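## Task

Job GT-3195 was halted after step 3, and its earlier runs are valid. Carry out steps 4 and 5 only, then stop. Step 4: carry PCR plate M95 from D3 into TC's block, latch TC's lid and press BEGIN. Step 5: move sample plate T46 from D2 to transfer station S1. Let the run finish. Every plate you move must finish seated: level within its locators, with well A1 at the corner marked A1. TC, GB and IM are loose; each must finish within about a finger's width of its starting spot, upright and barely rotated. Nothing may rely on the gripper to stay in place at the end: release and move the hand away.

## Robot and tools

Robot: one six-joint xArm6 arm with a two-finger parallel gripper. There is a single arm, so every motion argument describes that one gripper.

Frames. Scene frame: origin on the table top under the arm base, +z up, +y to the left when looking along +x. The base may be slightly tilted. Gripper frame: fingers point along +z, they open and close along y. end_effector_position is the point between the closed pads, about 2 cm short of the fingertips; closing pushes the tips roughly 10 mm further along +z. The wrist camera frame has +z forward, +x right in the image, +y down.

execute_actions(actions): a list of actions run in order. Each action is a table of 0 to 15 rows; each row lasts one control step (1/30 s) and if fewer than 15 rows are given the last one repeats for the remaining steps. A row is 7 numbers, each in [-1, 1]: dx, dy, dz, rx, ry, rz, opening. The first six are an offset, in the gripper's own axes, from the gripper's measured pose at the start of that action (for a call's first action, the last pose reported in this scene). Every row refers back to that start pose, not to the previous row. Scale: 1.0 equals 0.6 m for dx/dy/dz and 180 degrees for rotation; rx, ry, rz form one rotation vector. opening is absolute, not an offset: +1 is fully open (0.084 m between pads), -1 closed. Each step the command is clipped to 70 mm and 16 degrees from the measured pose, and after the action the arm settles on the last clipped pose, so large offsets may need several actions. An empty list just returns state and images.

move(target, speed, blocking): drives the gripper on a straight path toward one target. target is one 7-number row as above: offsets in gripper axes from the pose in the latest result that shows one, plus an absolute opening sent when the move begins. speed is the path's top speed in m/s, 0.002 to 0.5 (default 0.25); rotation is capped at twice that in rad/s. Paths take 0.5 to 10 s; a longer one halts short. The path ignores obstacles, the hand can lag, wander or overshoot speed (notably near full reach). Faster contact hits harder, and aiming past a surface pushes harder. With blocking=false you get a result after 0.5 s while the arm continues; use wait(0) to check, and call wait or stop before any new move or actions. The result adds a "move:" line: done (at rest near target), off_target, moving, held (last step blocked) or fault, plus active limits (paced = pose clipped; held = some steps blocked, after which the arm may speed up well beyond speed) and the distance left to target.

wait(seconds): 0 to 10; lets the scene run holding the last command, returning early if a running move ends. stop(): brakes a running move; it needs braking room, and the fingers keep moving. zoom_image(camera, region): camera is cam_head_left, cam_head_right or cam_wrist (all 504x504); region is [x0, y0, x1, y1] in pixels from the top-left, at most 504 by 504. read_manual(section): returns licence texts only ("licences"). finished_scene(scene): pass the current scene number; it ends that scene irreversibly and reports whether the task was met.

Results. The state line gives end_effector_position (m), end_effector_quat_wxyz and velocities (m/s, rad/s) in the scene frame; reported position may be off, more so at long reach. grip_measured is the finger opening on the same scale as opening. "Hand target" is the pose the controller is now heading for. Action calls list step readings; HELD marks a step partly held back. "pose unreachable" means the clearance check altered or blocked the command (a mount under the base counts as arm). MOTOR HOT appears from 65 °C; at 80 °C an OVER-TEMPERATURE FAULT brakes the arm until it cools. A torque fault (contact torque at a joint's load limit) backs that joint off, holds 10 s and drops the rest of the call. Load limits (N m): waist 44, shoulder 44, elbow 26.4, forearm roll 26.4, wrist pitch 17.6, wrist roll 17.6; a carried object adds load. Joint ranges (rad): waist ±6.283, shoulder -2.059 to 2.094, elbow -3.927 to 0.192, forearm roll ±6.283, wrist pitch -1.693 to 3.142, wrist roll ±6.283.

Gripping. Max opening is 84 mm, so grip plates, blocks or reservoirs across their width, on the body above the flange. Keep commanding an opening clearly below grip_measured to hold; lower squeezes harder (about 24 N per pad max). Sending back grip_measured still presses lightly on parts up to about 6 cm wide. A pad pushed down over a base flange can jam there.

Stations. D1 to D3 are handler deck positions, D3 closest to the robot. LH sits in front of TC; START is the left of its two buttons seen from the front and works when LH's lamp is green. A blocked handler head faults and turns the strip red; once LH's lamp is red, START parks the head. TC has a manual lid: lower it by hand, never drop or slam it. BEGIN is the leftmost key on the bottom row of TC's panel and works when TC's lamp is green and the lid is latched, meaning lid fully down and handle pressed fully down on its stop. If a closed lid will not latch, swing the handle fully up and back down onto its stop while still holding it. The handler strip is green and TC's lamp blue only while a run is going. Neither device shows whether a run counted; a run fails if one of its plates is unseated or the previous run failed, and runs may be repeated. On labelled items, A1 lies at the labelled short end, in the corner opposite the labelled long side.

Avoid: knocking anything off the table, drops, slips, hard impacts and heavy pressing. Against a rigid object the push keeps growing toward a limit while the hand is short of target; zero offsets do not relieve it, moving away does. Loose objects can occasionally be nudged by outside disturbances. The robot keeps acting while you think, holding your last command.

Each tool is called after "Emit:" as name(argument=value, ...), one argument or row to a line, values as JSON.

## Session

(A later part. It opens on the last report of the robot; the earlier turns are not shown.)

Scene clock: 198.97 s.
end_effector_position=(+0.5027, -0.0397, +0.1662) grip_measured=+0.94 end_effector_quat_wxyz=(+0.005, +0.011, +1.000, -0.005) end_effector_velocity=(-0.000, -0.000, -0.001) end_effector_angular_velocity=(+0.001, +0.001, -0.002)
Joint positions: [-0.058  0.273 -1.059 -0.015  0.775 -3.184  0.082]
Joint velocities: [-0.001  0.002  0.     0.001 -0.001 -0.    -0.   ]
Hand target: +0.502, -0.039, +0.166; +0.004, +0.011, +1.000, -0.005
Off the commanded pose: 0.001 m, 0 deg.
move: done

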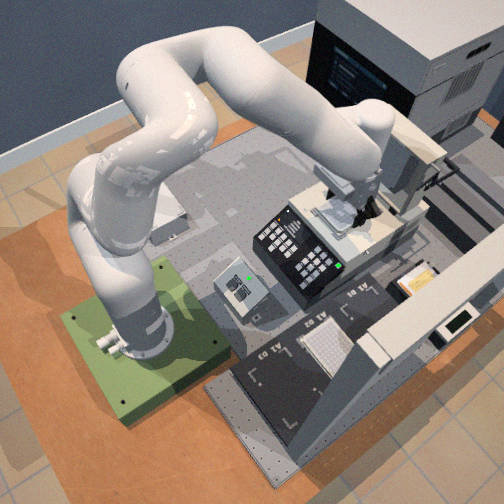

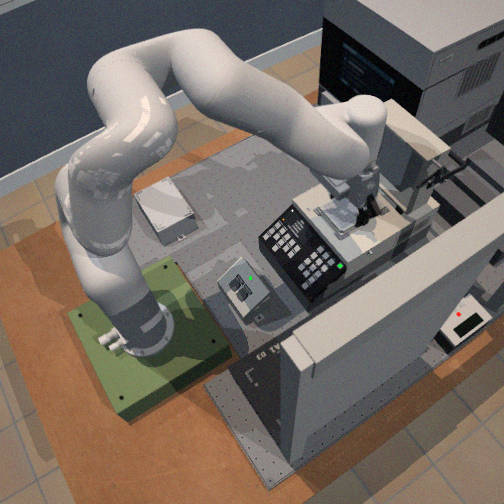

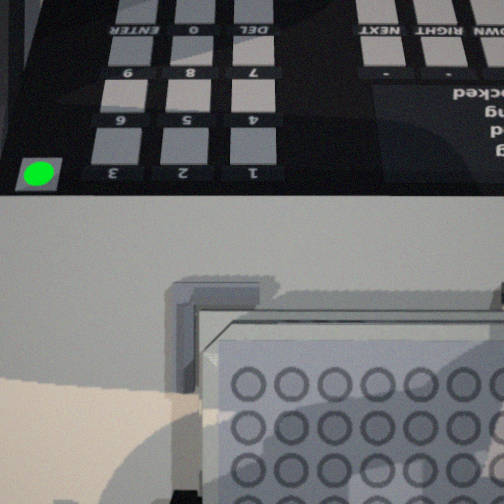

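Emit:
move(
  target=[0,0,0.003,0,0,0,0.5],
  speed=0.005,
)

Emit:
move(
  target=[0,0,0,0,0,0,1],
)

Emit:
move(
  target=[0,0,-0.2,0,0,0,1],
  speed=0.1,
)

Scene clock: 204.23 s.
end_effector_position=(+0.5026, -0.0396, +0.1644) grip_measured=+0.94 end_effector_quat_wxyz=(+0.005, +0.011, +1.000, -0.005) end_effector_velocity=(+0.001, -0.000, +0.001) end_effector_angular_velocity=(-0.001, -0.003, +0.000)
Joint positions: [-0.058  0.276 -1.058 -0.015  0.771 -3.184  0.082]
Joint velocities: [-0.001 -0.001 -0.001 -0.    -0.001 -0.     0.   ]
Hand target: +0.503, -0.040, +0.164; +0.005, +0.011, +1.000, -0.005
Off the commanded pose: 0.000 m, 0 deg.
move: done

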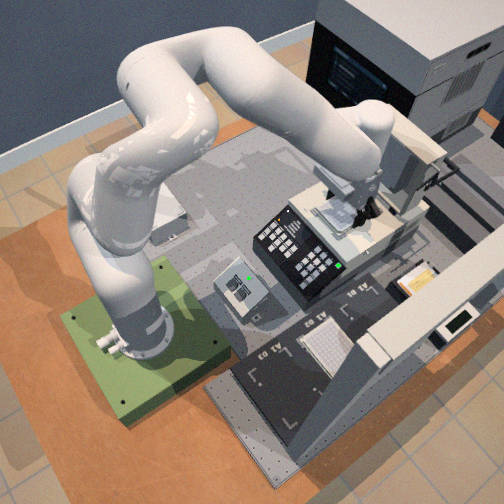

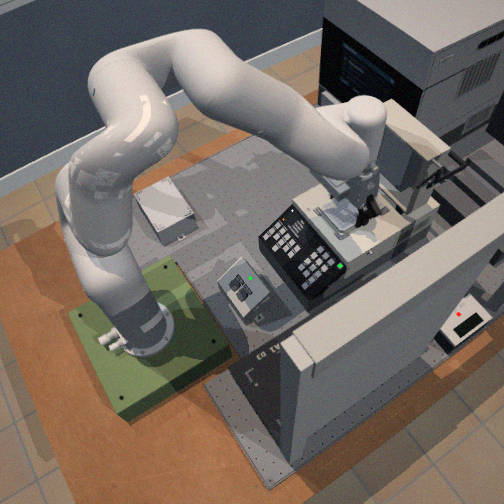

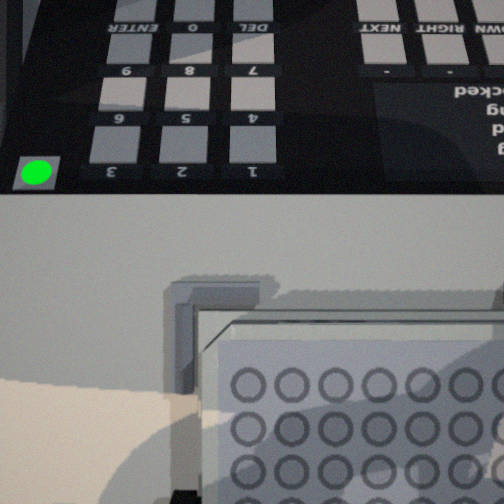

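Scene clock: 204.73 s.
end_effector_position=(+0.5020, -0.0390, +0.1631) grip_measured=+1.00 end_effector_quat_wxyz=(+0.004, +0.010, +1.000, -0.005) end_effector_velocity=(-0.002, -0.001, +0.000) end_effector_angular_velocity=(+0.000, +0.004, -0.004)
Joint positions: [-0.057  0.278 -1.057 -0.015  0.77  -3.184  0.084]
Joint velocities: [-0.002 -0.002  0.002  0.     0.004  0.002  0.   ]
Hand target: +0.503, -0.040, +0.164; +0.005, +0.011, +1.000, -0.005
Off the commanded pose: 0.002 m, 0 deg.
move: done

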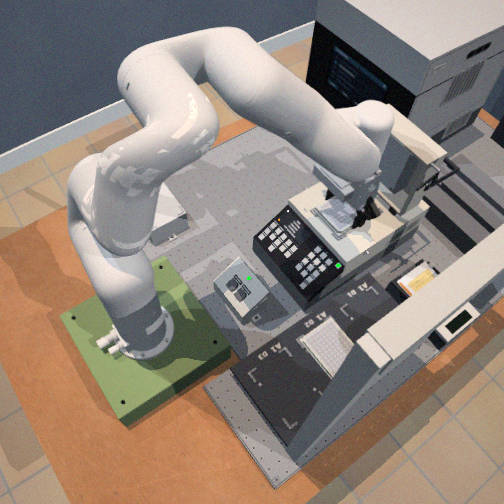

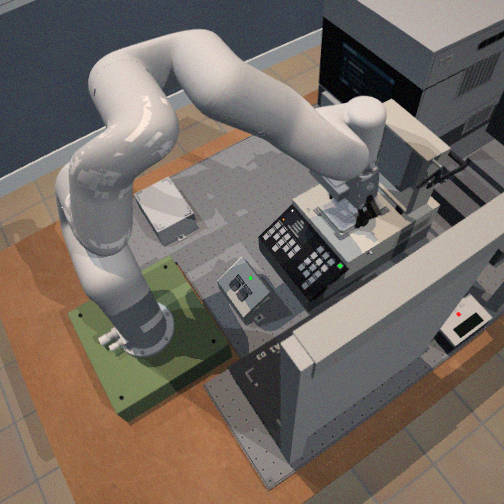

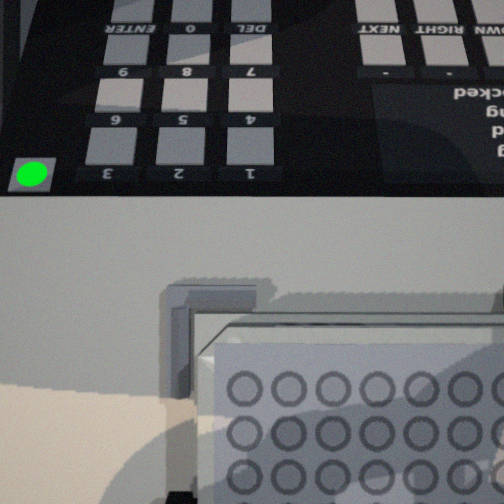

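Scene clock: 206.30 s.
end_effector_position=(+0.5011, -0.0378, +0.2824) grip_measured=+1.00 end_effector_quat_wxyz=(+0.003, +0.010, +1.000, -0.004) end_effector_velocity=(-0.000, -0.000, +0.000) end_effector_angular_velocity=(+0.000, +0.003, -0.000)
Joint positions: [-0.054  0.11  -1.206 -0.011  1.088 -3.186  0.084]
Joint velocities: [-0.     0.001 -0.003 -0.     0.005  0.     0.   ]
Hand target: +0.501, -0.038, +0.283; +0.004, +0.010, +1.000, -0.005
Off the commanded pose: 0.001 m, 0 deg.
move: done

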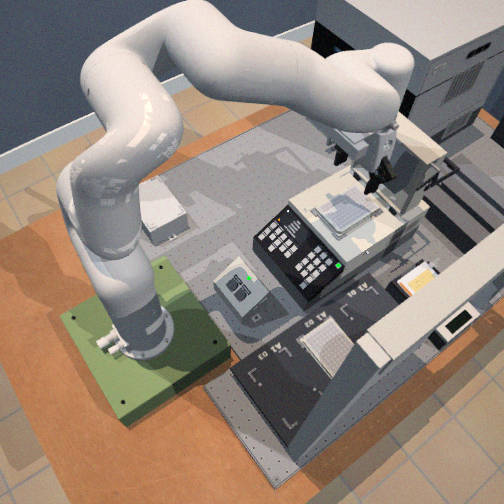

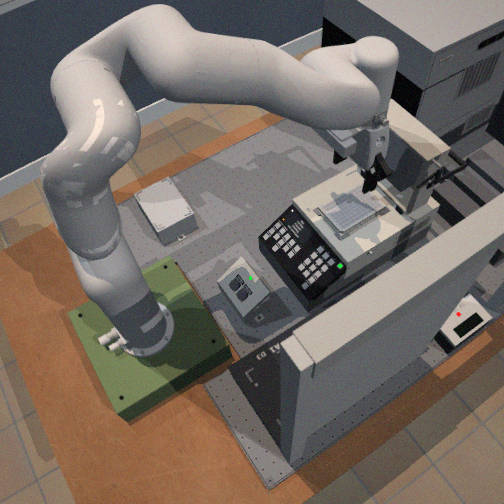

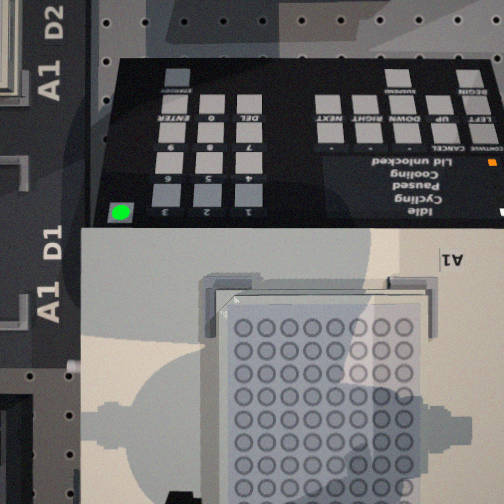

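Emit:
move(
  target=[0,0,-0.22,0,0,0.494,-1],
  speed=0.2,
)

Emit:
move(
  target=[0.03,0.22,0,0,0,0,-1],
  speed=0.1,
)

Scene clock: 216.77 s.
end_effector_position=(+0.5005, -0.0365, +0.4142) grip_measured=-1.00 end_effector_quat_wxyz=(+0.005, +0.708, +0.707, -0.001) end_effector_velocity=(+0.000, +0.000, +0.001) end_effector_angular_velocity=(-0.000, -0.000, -0.004)
Joint positions: [-0.051  0.076 -1.542 -0.01   1.459 -1.636  0.   ]
Joint velocities: [ 0.001  0.001 -0.002 -0.     0.002  0.005  0.   ]
Hand target: +0.501, -0.037, +0.414; +0.005, +0.708, +0.707, -0.001
Off the commanded pose: 0.000 m, 0 deg.
move: done

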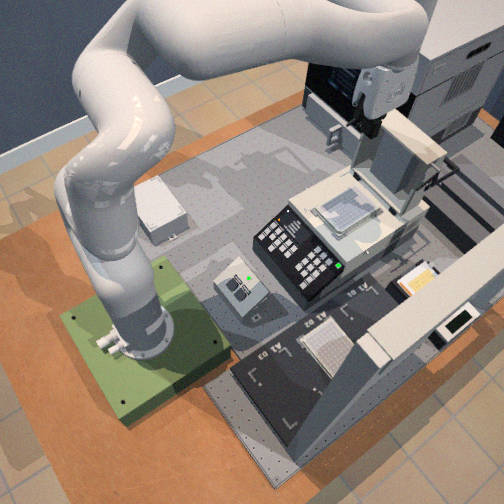

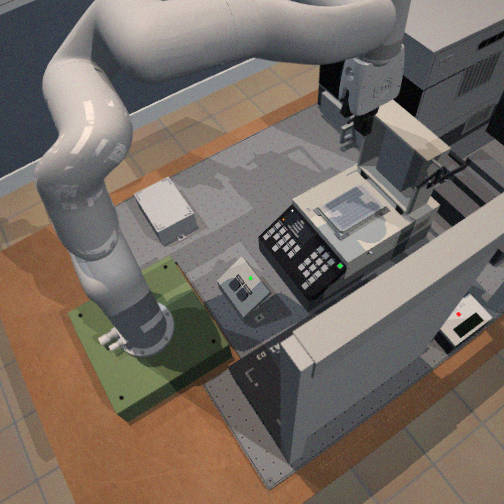

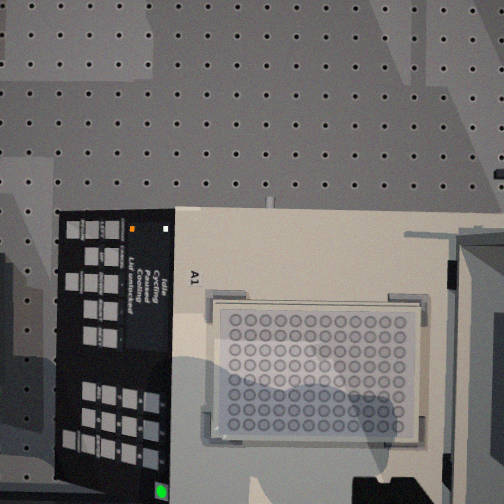

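Scene clock: 218.60 s.
end_effector_position=(+0.6320, -0.0184, +0.4145) grip_measured=-1.00 end_effector_quat_wxyz=(+0.007, +0.707, +0.707, +0.001) end_effector_velocity=(+0.002, -0.000, -0.001) end_effector_angular_velocity=(+0.001, +0.026, +0.000)
Joint positions: [-0.008  0.78  -2.588 -0.01   1.795 -1.596  0.   ]
Joint velocities: [ 0.     0.189 -0.336 -0.     0.173 -0.002  0.   ]
Hand target: +0.632, -0.018, +0.414; +0.007, +0.707, +0.707, +0.000
Off the commanded pose: 0.001 m, 0 deg.
move: done

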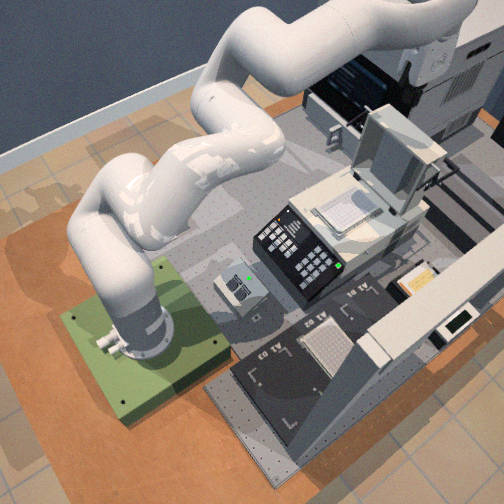

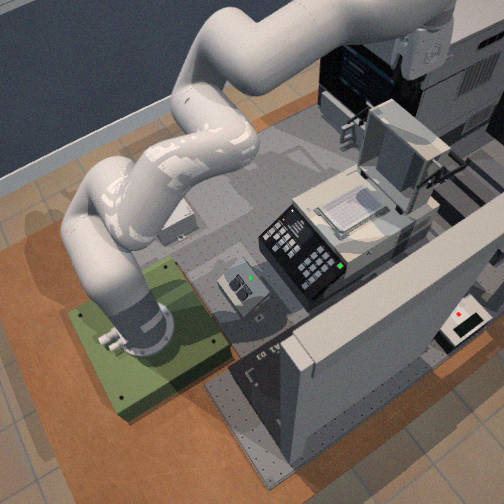

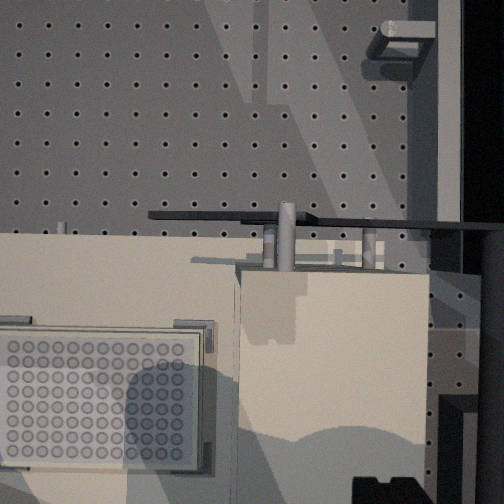

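Emit:
move(
  target=[0.132,-0.03,0.08,0,0,0.5,-0.6],
  speed=0.1,
)

Scene clock: 233.43 s.
end_effector_position=(+0.6145, +0.0603, +0.3656) grip_measured=-0.62 end_effector_quat_wxyz=(+0.004, +1.000, -0.000, +0.006) end_effector_velocity=(+0.000, -0.001, +0.002) end_effector_angular_velocity=(+0.000, -0.005, -0.006)
Joint positions: [ 0.12   0.537 -2.041 -0.011  1.492  0.105  0.017]
Joint velocities: [-0.001 -0.004  0.    -0.    -0.001  0.005 -0.   ]
Hand target: +0.614, +0.060, +0.366; +0.004, +1.000, -0.001, +0.006
Off the commanded pose: 0.000 m, 0 deg.
move: done

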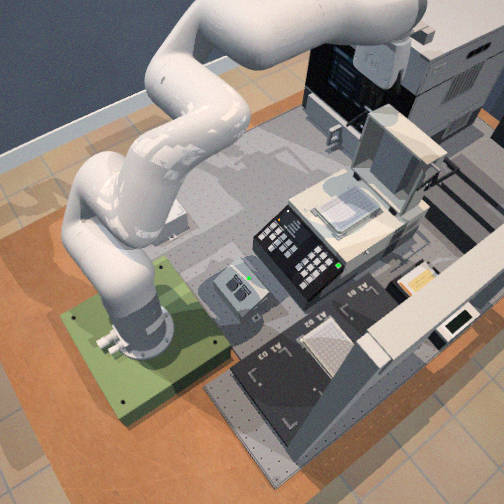

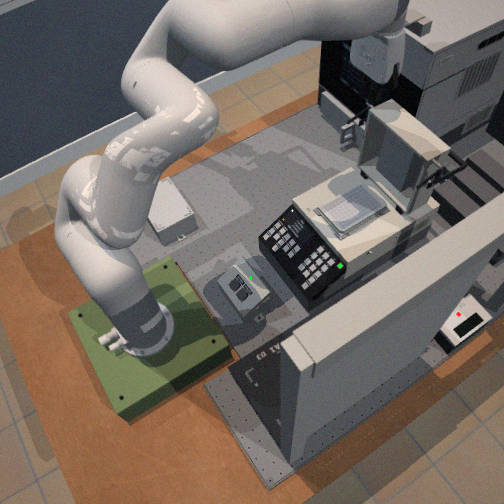

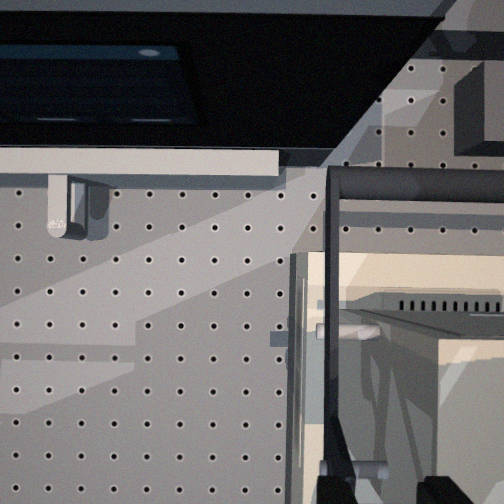

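Emit:
move(
  target=[0.022,0,0.13,0,0,0,-0.6],
  speed=0.03,
)

Scene clock: 253.07 s.
end_effector_position=(+0.6399, +0.0608, +0.3660) grip_measured=-0.62 end_effector_quat_wxyz=(-0.001, +0.998, -0.001, +0.059) end_effector_velocity=(-0.000, +0.000, +0.001) end_effector_angular_velocity=(+0.000, -0.002, -0.000)
Joint positions: [ 0.116  0.526 -1.998 -0.012  1.354  0.103  0.017]
Joint velocities: [ 0.001 -0.002 -0.     0.     0.     0.001  0.   ]
Hand target: +0.640, +0.061, +0.366; -0.001, +0.998, -0.001, +0.059
Off the commanded pose: 0.079 m, 6 deg.
TORQUE FAULT: the external load on joint 3 (elbow) reached its load limit, and the arm stopped for 10 seconds. That time counts as 20 of the actions that you can send in this scene. The arm's remaining commands of this call were not run. Joint 3 (elbow) moved back by up to 3 degrees. The arm holds there, with its grip as last carried out, and accepts commands again: back off and push less far. The arm stops again, at the same cost, whenever a joint's load reaches its limit.
move: fault

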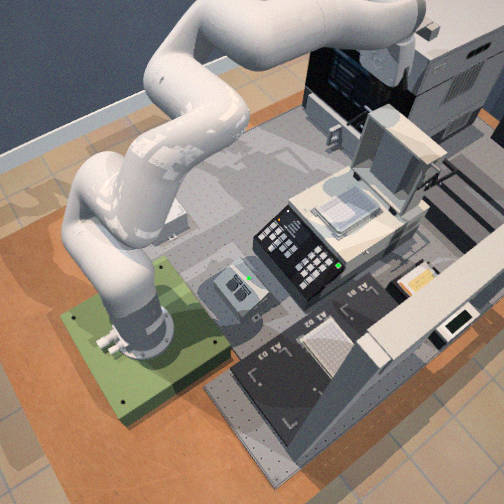

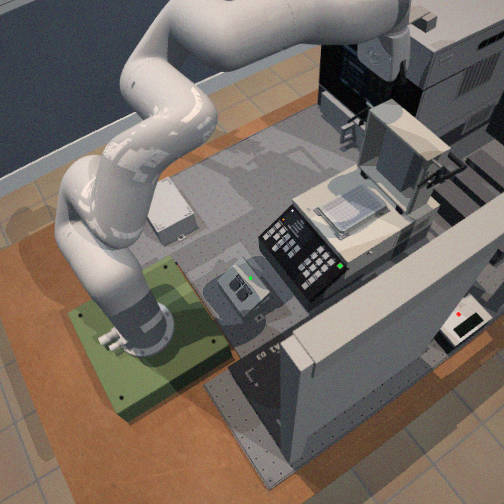

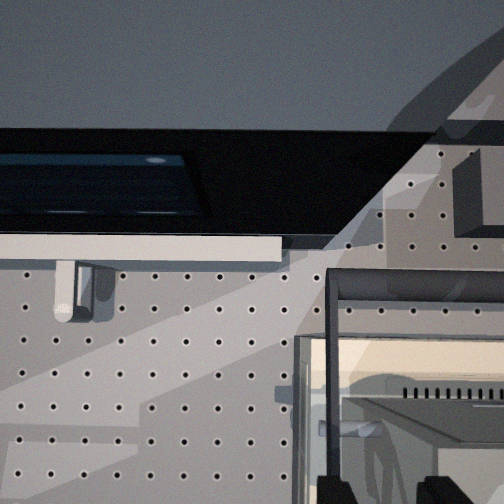

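Emit:
move(
  target=[-0.06,0,-0.03,0,0,0,0],
  speed=0.05,
)

Scene clock: 272.70 s.
end_effector_position=(+0.6021, +0.0608, +0.3793) grip_measured=-0.01 end_effector_quat_wxyz=(-0.001, +0.998, -0.001, +0.058) end_effector_velocity=(-0.001, -0.001, -0.004) end_effector_angular_velocity=(-0.001, +0.007, -0.001)
Joint positions: [ 0.123  0.36  -1.788 -0.013  1.312  0.111  0.044]
Joint velocities: [-0.001  0.     0.008  0.    -0.001  0.     0.   ]
Hand target: +0.602, +0.061, +0.380; -0.001, +0.998, -0.001, +0.059
Off the commanded pose: 0.000 m, 0 deg.
move: done

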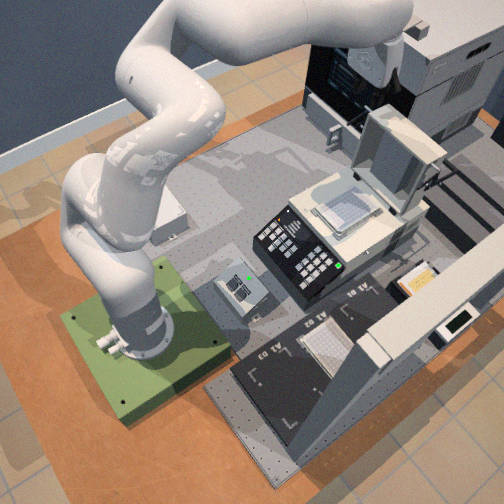

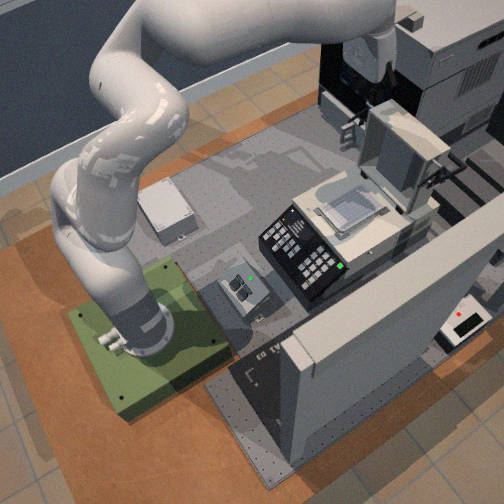

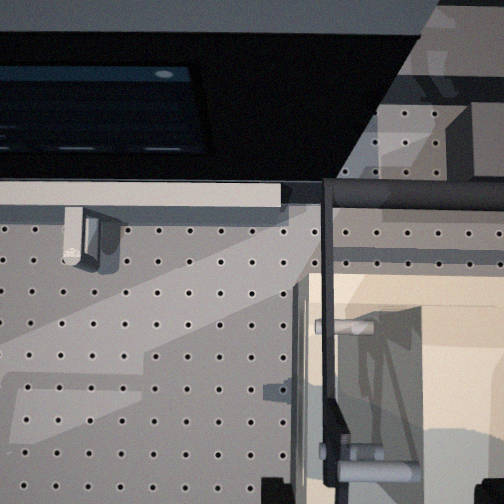

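Emit:
move(
  target=[0,0,0,0,-0.037,0,0],
  speed=0.05,
)

Emit:
move(
  target=[0.015,0,0,0,0,-0.5,0],
  speed=0.1,
)

Scene clock: 279.30 s.
end_effector_position=(+0.6021, +0.0608, +0.3792) grip_measured=-0.01 end_effector_quat_wxyz=(-0.001, +1.000, -0.001, +0.001) end_effector_velocity=(-0.000, +0.000, +0.001) end_effector_angular_velocity=(+0.000, +0.005, +0.000)
Joint positions: [ 0.118  0.498 -2.023 -0.     1.523  0.103  0.044]
Joint velocities: [ 0.     0.007 -0.016  0.001  0.013  0.    -0.   ]
Hand target: +0.602, +0.061, +0.379; -0.001, +1.000, -0.001, +0.000
Off the commanded pose: 0.000 m, 0 deg.
move: done

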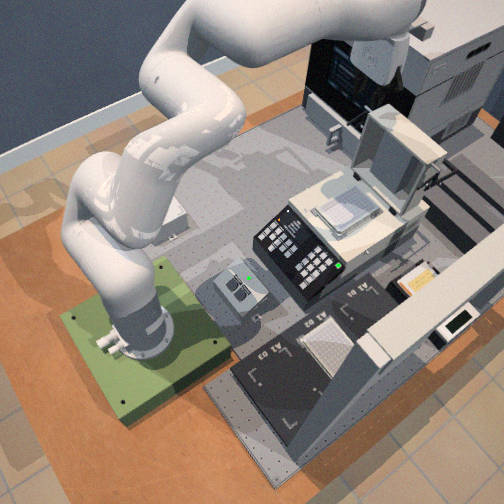

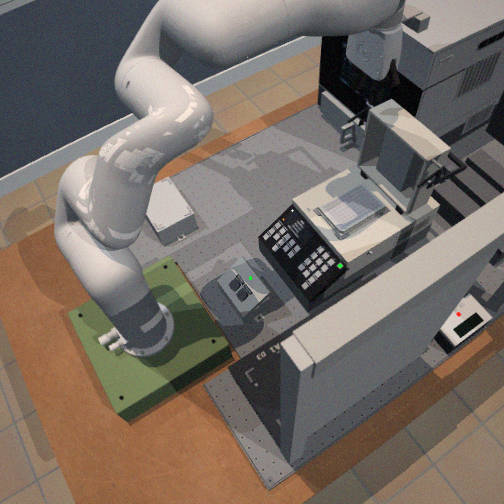

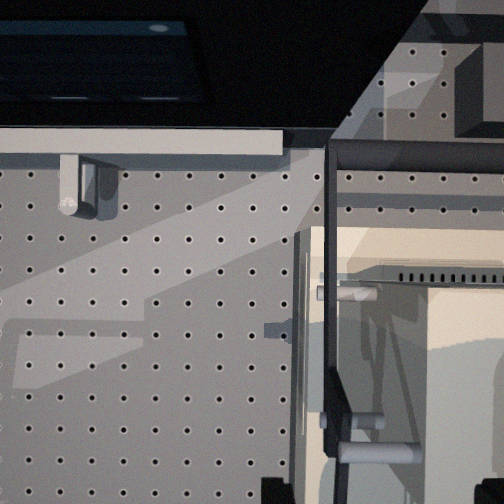

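Scene clock: 287.47 s.
end_effector_position=(+0.6111, +0.0608, +0.3792) grip_measured=-0.01 end_effector_quat_wxyz=(-0.000, +0.708, +0.706, +0.001) end_effector_velocity=(+0.000, +0.000, +0.001) end_effector_angular_velocity=(+0.000, -0.003, +0.006)
Joint positions: [ 0.117  0.547 -2.098 -0.     1.55  -1.469  0.044]
Joint velocities: [ 0.001 -0.001 -0.002 -0.     0.    -0.006 -0.   ]
Hand target: +0.611, +0.061, +0.379; -0.000, +0.708, +0.707, +0.001
Off the commanded pose: 0.000 m, 0 deg.
move: done

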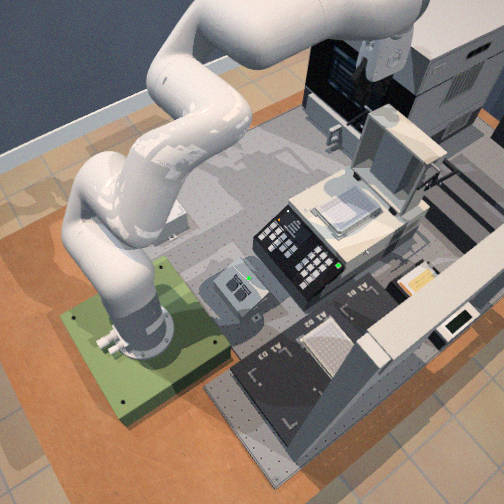

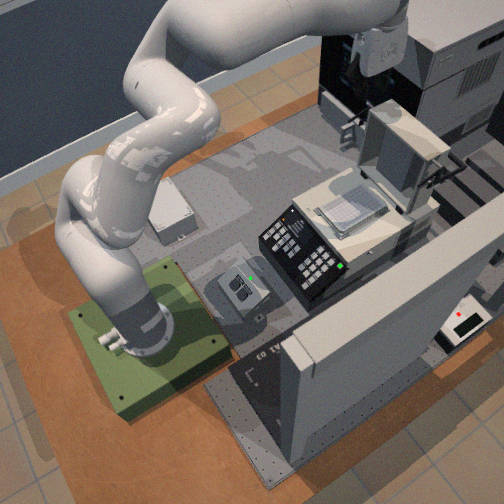

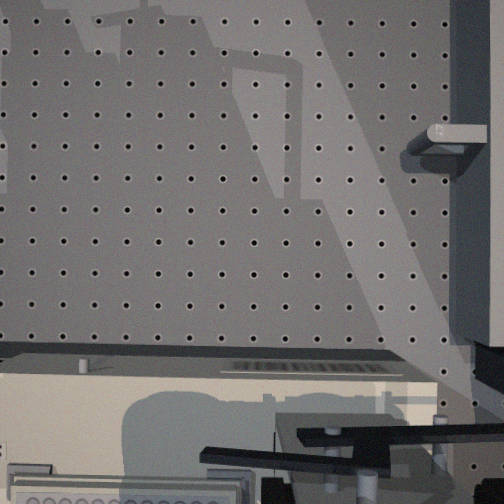

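Emit:
move(
  target=[-0.011,0.006,0.115,0,0,0,0],
  speed=0.03,
)

Emit:
move(
  target=[0,0,0,0,0,0,-1],
)

Scene clock: 295.53 s.
end_effector_position=(+0.6150, +0.0573, +0.3273) grip_measured=+0.01 end_effector_quat_wxyz=(+0.007, +0.707, +0.707, +0.012) end_effector_velocity=(-0.001, -0.001, -0.001) end_effector_angular_velocity=(+0.001, -0.003, -0.002)
Joint positions: [ 0.109  0.501 -1.872  0.004  1.344 -1.48   0.045]
Joint velocities: [-0.003 -0.007  0.014  0.001 -0.01  -0.     0.   ]
Hand target: +0.614, +0.054, +0.310; -0.000, +0.708, +0.706, +0.001
Off the commanded pose: 0.017 m, 2 deg.
move: off_target

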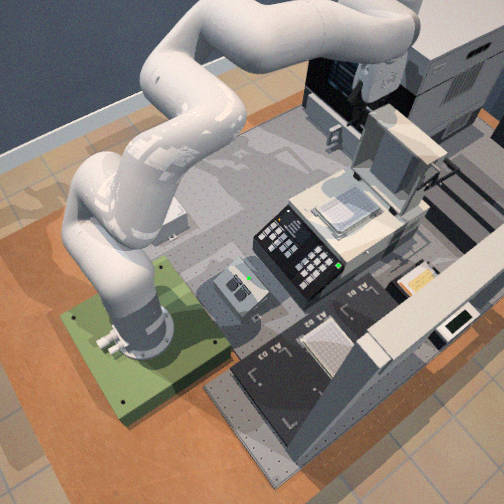

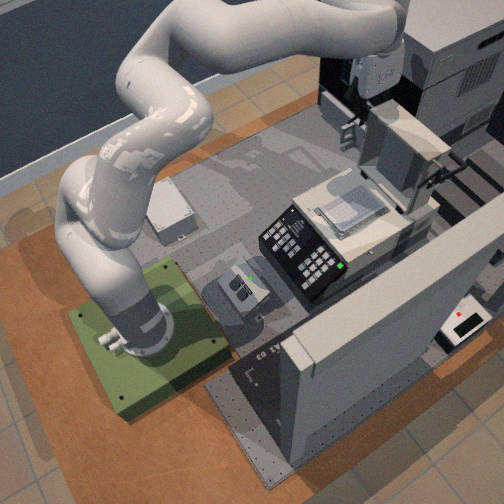

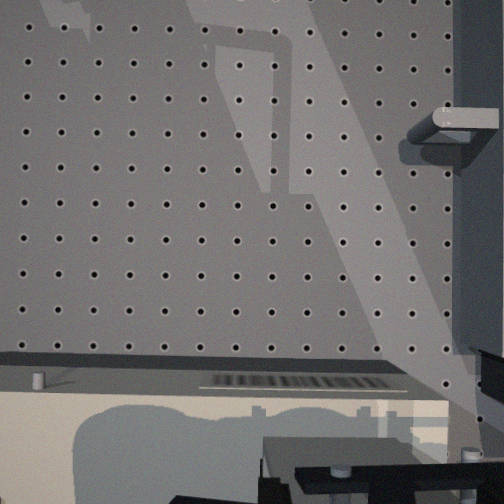

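Scene clock: 296.60 s.
end_effector_position=(+0.6150, +0.0578, +0.3333) grip_measured=-0.56 end_effector_quat_wxyz=(+0.009, +0.707, +0.707, +0.017) end_effector_velocity=(+0.000, -0.000, +0.000) end_effector_angular_velocity=(+0.000, -0.000, +0.000)
Joint positions: [ 0.109  0.491 -1.872  0.006  1.344 -1.48   0.019]
Joint velocities: [-0.001 -0.    -0.     0.     0.    -0.001 -0.   ]
Hand target: +0.615, +0.057, +0.327; +0.007, +0.707, +0.707, +0.012
Off the commanded pose: 0.006 m, 1 deg.
move: off_target

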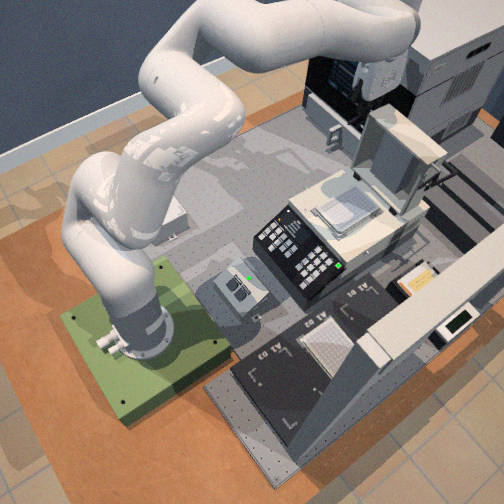

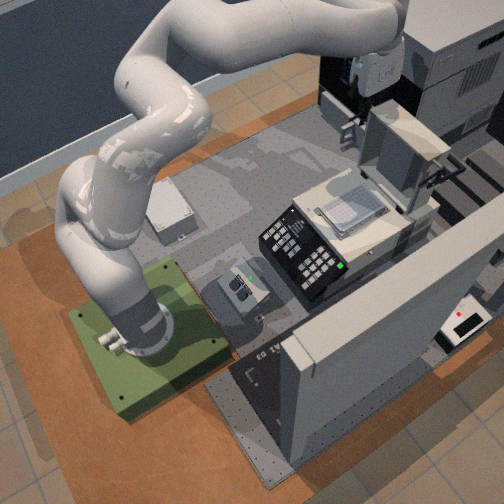

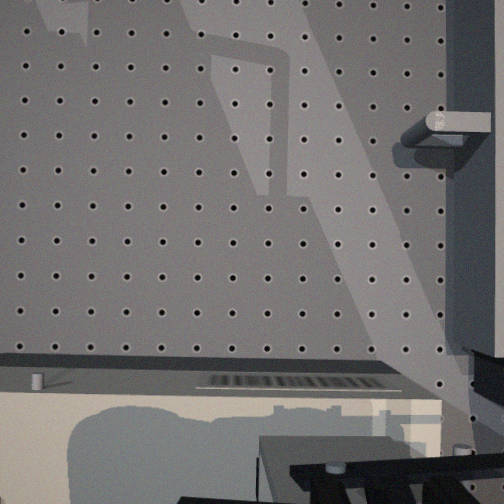

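Emit:
move(
  target=[0.02,0,-0.02,0,0,0,0],
  speed=0.03,
)

Emit:
move(
  target=[0,0,0.06,-0.007,0.004,0,0],
  speed=0.015,
)

Scene clock: 301.53 s.
end_effector_position=(+0.6145, +0.0694, +0.3449) grip_measured=-0.01 end_effector_quat_wxyz=(+0.009, +0.707, +0.707, +0.016) end_effector_velocity=(+0.000, +0.001, +0.003) end_effector_angular_velocity=(+0.001, -0.004, -0.002)
Joint positions: [ 0.128  0.498 -1.915  0.005  1.381 -1.46   0.044]
Joint velocities: [ 0.001 -0.002 -0.003  0.001  0.001  0.002  0.   ]
Hand target: +0.615, +0.070, +0.345; +0.009, +0.707, +0.707, +0.017
Off the commanded pose: 0.001 m, 0 deg.
move: done

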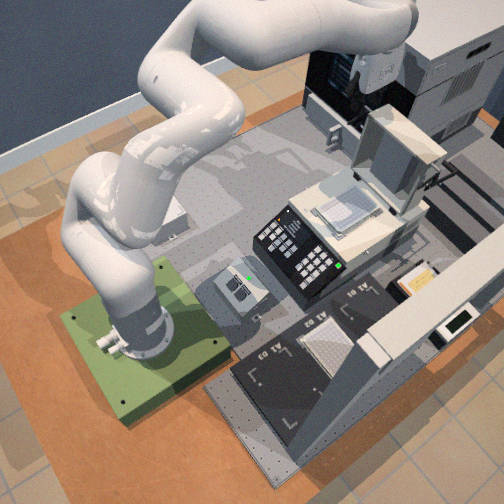

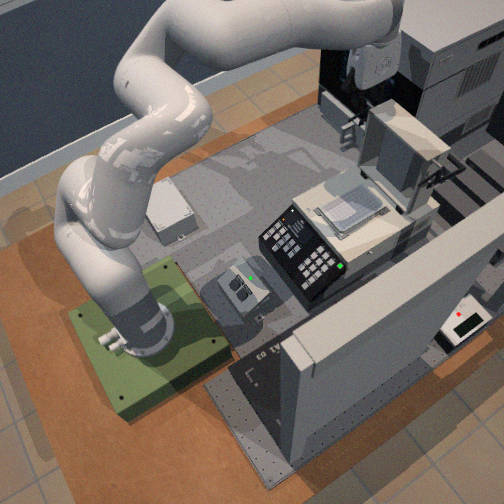

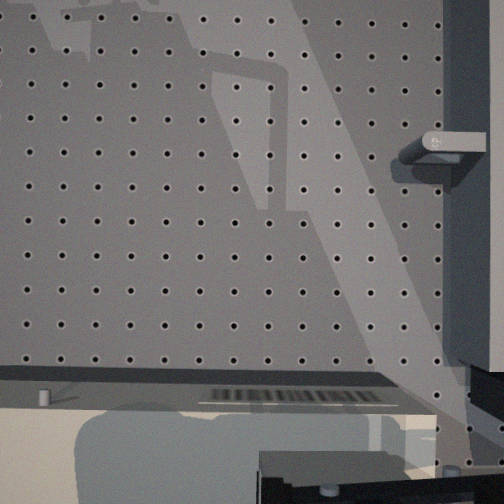

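Scene clock: 304.37 s.
end_effector_position=(+0.6179, +0.0701, +0.3300) grip_measured=+0.06 end_effector_quat_wxyz=(+0.023, +0.706, +0.706, +0.042) end_effector_velocity=(+0.001, -0.001, +0.001) end_effector_angular_velocity=(-0.000, -0.003, -0.001)
Joint positions: [ 0.125  0.446 -1.779  0.016  1.238 -1.467  0.047]
Joint velocities: [-0.001  0.001 -0.003 -0.    -0.001 -0.     0.001]
Hand target: +0.615, +0.070, +0.309; +0.012, +0.707, +0.707, +0.028
Off the commanded pose: 0.021 m, 2 deg.
move: off_target

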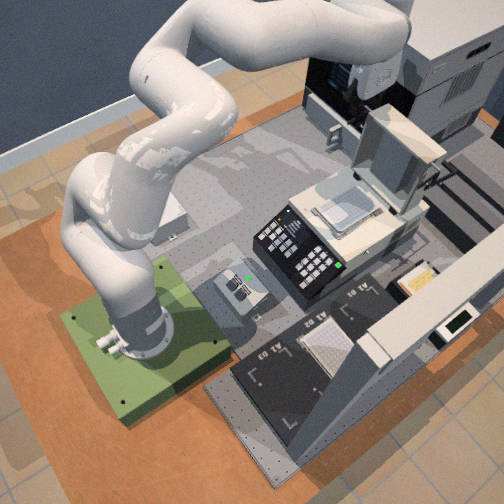

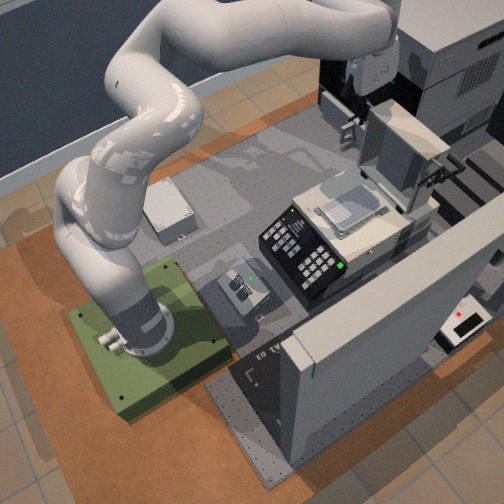

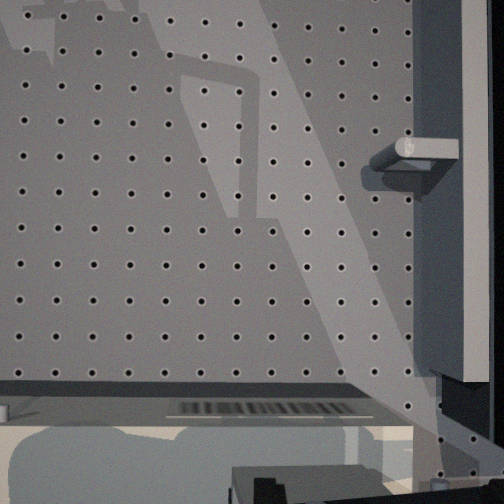

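Emit:
move(
  target=[0,0,-0.1,0,0,0,1],
  speed=0.04,
)

Emit:
move(
  target=[-0.165,0.01,0,-0.02,0.012,0,1],
  speed=0.06,
)

Scene clock: 313.77 s.
end_effector_position=(+0.6124, +0.0686, +0.3895) grip_measured=+1.00 end_effector_quat_wxyz=(+0.023, +0.706, +0.706, +0.042) end_effector_velocity=(-0.001, +0.000, -0.004) end_effector_angular_velocity=(-0.001, +0.010, +0.000)
Joint positions: [ 0.123  0.439 -1.94   0.016  1.405 -1.467  0.084]
Joint velocities: [ 0.     0.006 -0.    -0.     0.005 -0.    -0.   ]
Hand target: +0.612, +0.069, +0.390; +0.023, +0.706, +0.706, +0.042
Off the commanded pose: 0.000 m, 0 deg.
move: done

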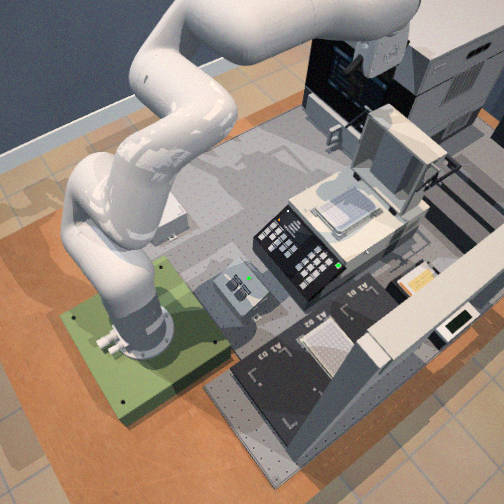

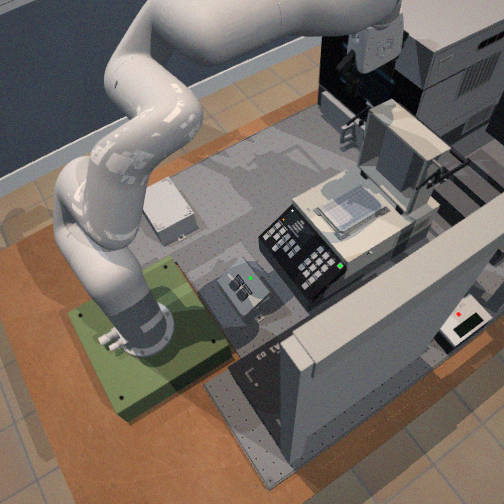

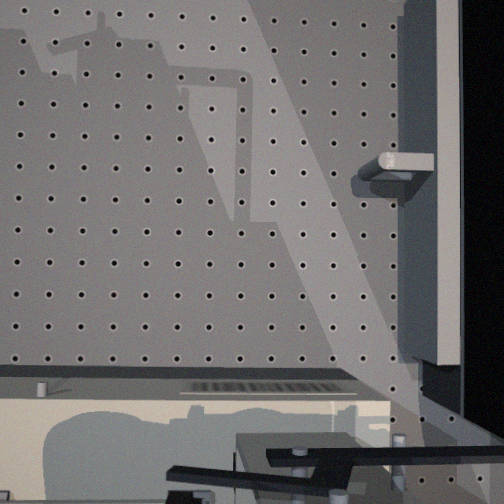

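Scene clock: 315.77 s.
end_effector_position=(+0.6187, -0.0302, +0.3875) grip_measured=+1.00 end_effector_quat_wxyz=(+0.032, +0.704, +0.705, +0.078) end_effector_velocity=(+0.000, -0.000, +0.002) end_effector_angular_velocity=(+0.000, -0.005, +0.001)
Joint positions: [-0.059  0.387 -1.839  0.077  1.302 -1.663  0.084]
Joint velocities: [-0.    -0.002 -0.001  0.001 -0.001 -0.002  0.   ]
Hand target: +0.619, -0.030, +0.387; +0.032, +0.704, +0.705, +0.078
Off the commanded pose: 0.000 m, 0 deg.
move: done

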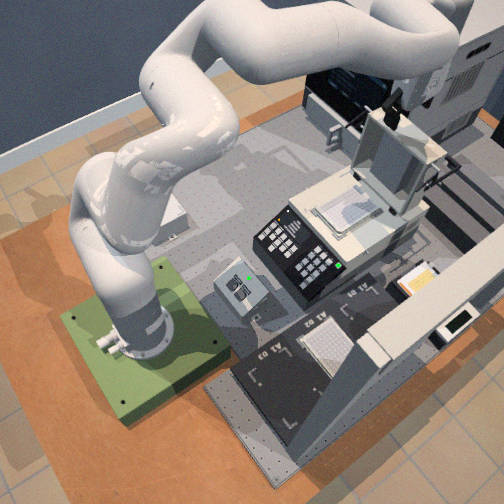

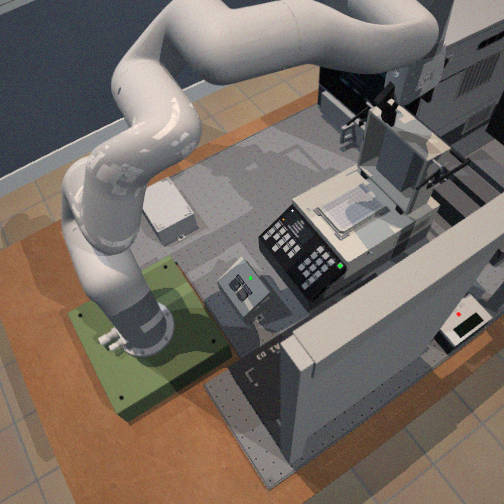

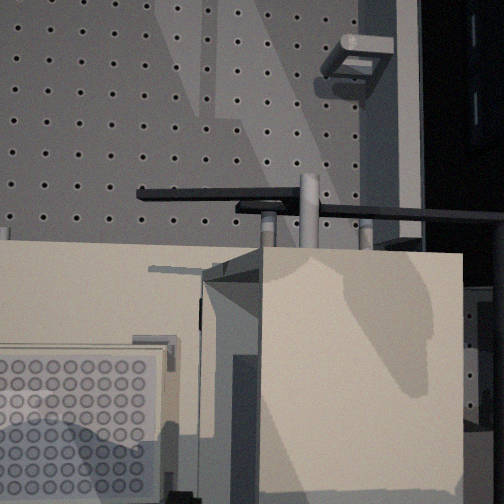

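Emit:
move(
  target=[0,0,0,0.0497,-0.0207,0,1],
  speed=0.06,
)

Emit:
move(
  target=[0,0.022,0.05,0,0,0,1],
  speed=0.03,
)

Scene clock: 322.83 s.
end_effector_position=(+0.6187, -0.0302, +0.3873) grip_measured=+1.00 end_effector_quat_wxyz=(+0.000, +0.707, +0.708, -0.000) end_effector_velocity=(+0.000, +0.000, +0.004) end_effector_angular_velocity=(-0.002, +0.002, +0.002)
Joint positions: [-0.031  0.592 -2.194 -0.002  1.601 -1.619  0.084]
Joint velocities: [ 0.001  0.012 -0.032 -0.002  0.022 -0.     0.   ]
Hand target: +0.619, -0.030, +0.387; +0.000, +0.707, +0.708, -0.001
Off the commanded pose: 0.000 m, 0 deg.
move: done

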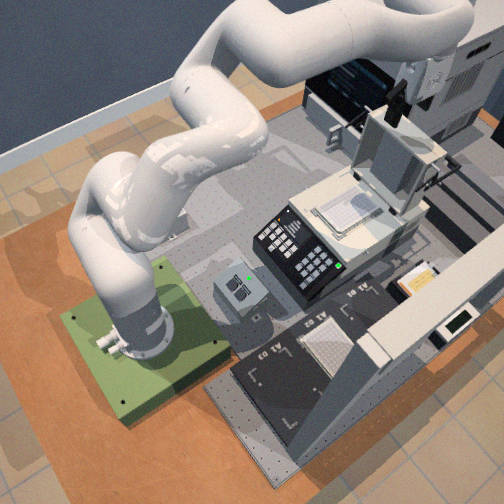

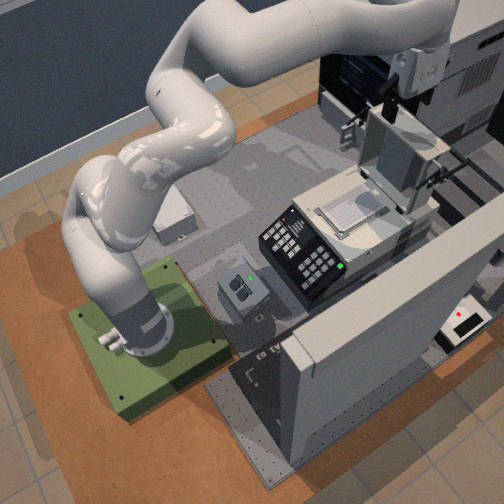

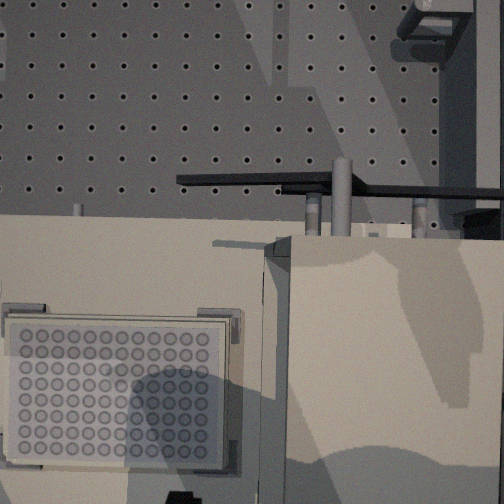

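Scene clock: 324.23 s.
end_effector_position=(+0.6318, -0.0302, +0.3575) grip_measured=+1.00 end_effector_quat_wxyz=(+0.000, +0.707, +0.708, -0.000) end_effector_velocity=(+0.001, +0.001, +0.003) end_effector_angular_velocity=(-0.000, -0.007, +0.000)
Joint positions: [-0.03   0.633 -2.172 -0.002  1.538 -1.618  0.084]
Joint velocities: [ 0.001 -0.002 -0.002  0.    -0.002  0.001  0.   ]
Hand target: +0.632, -0.030, +0.357; +0.000, +0.707, +0.708, -0.000
Off the commanded pose: 0.000 m, 0 deg.
move: done

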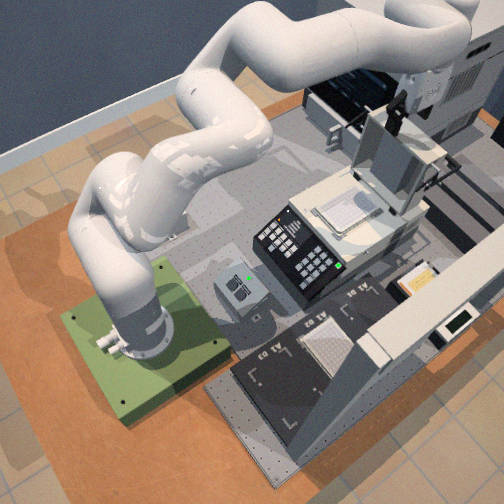

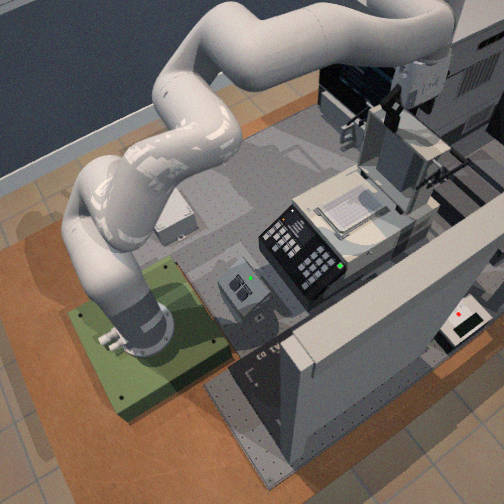

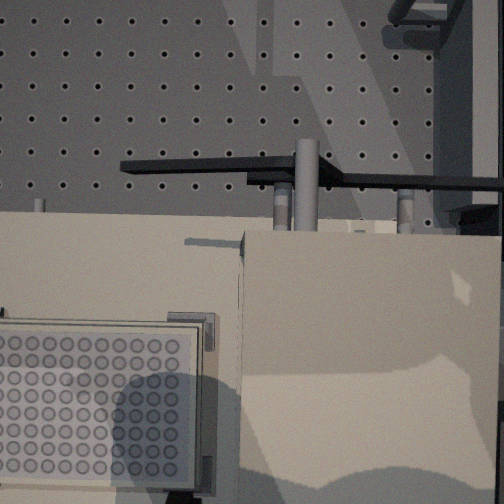

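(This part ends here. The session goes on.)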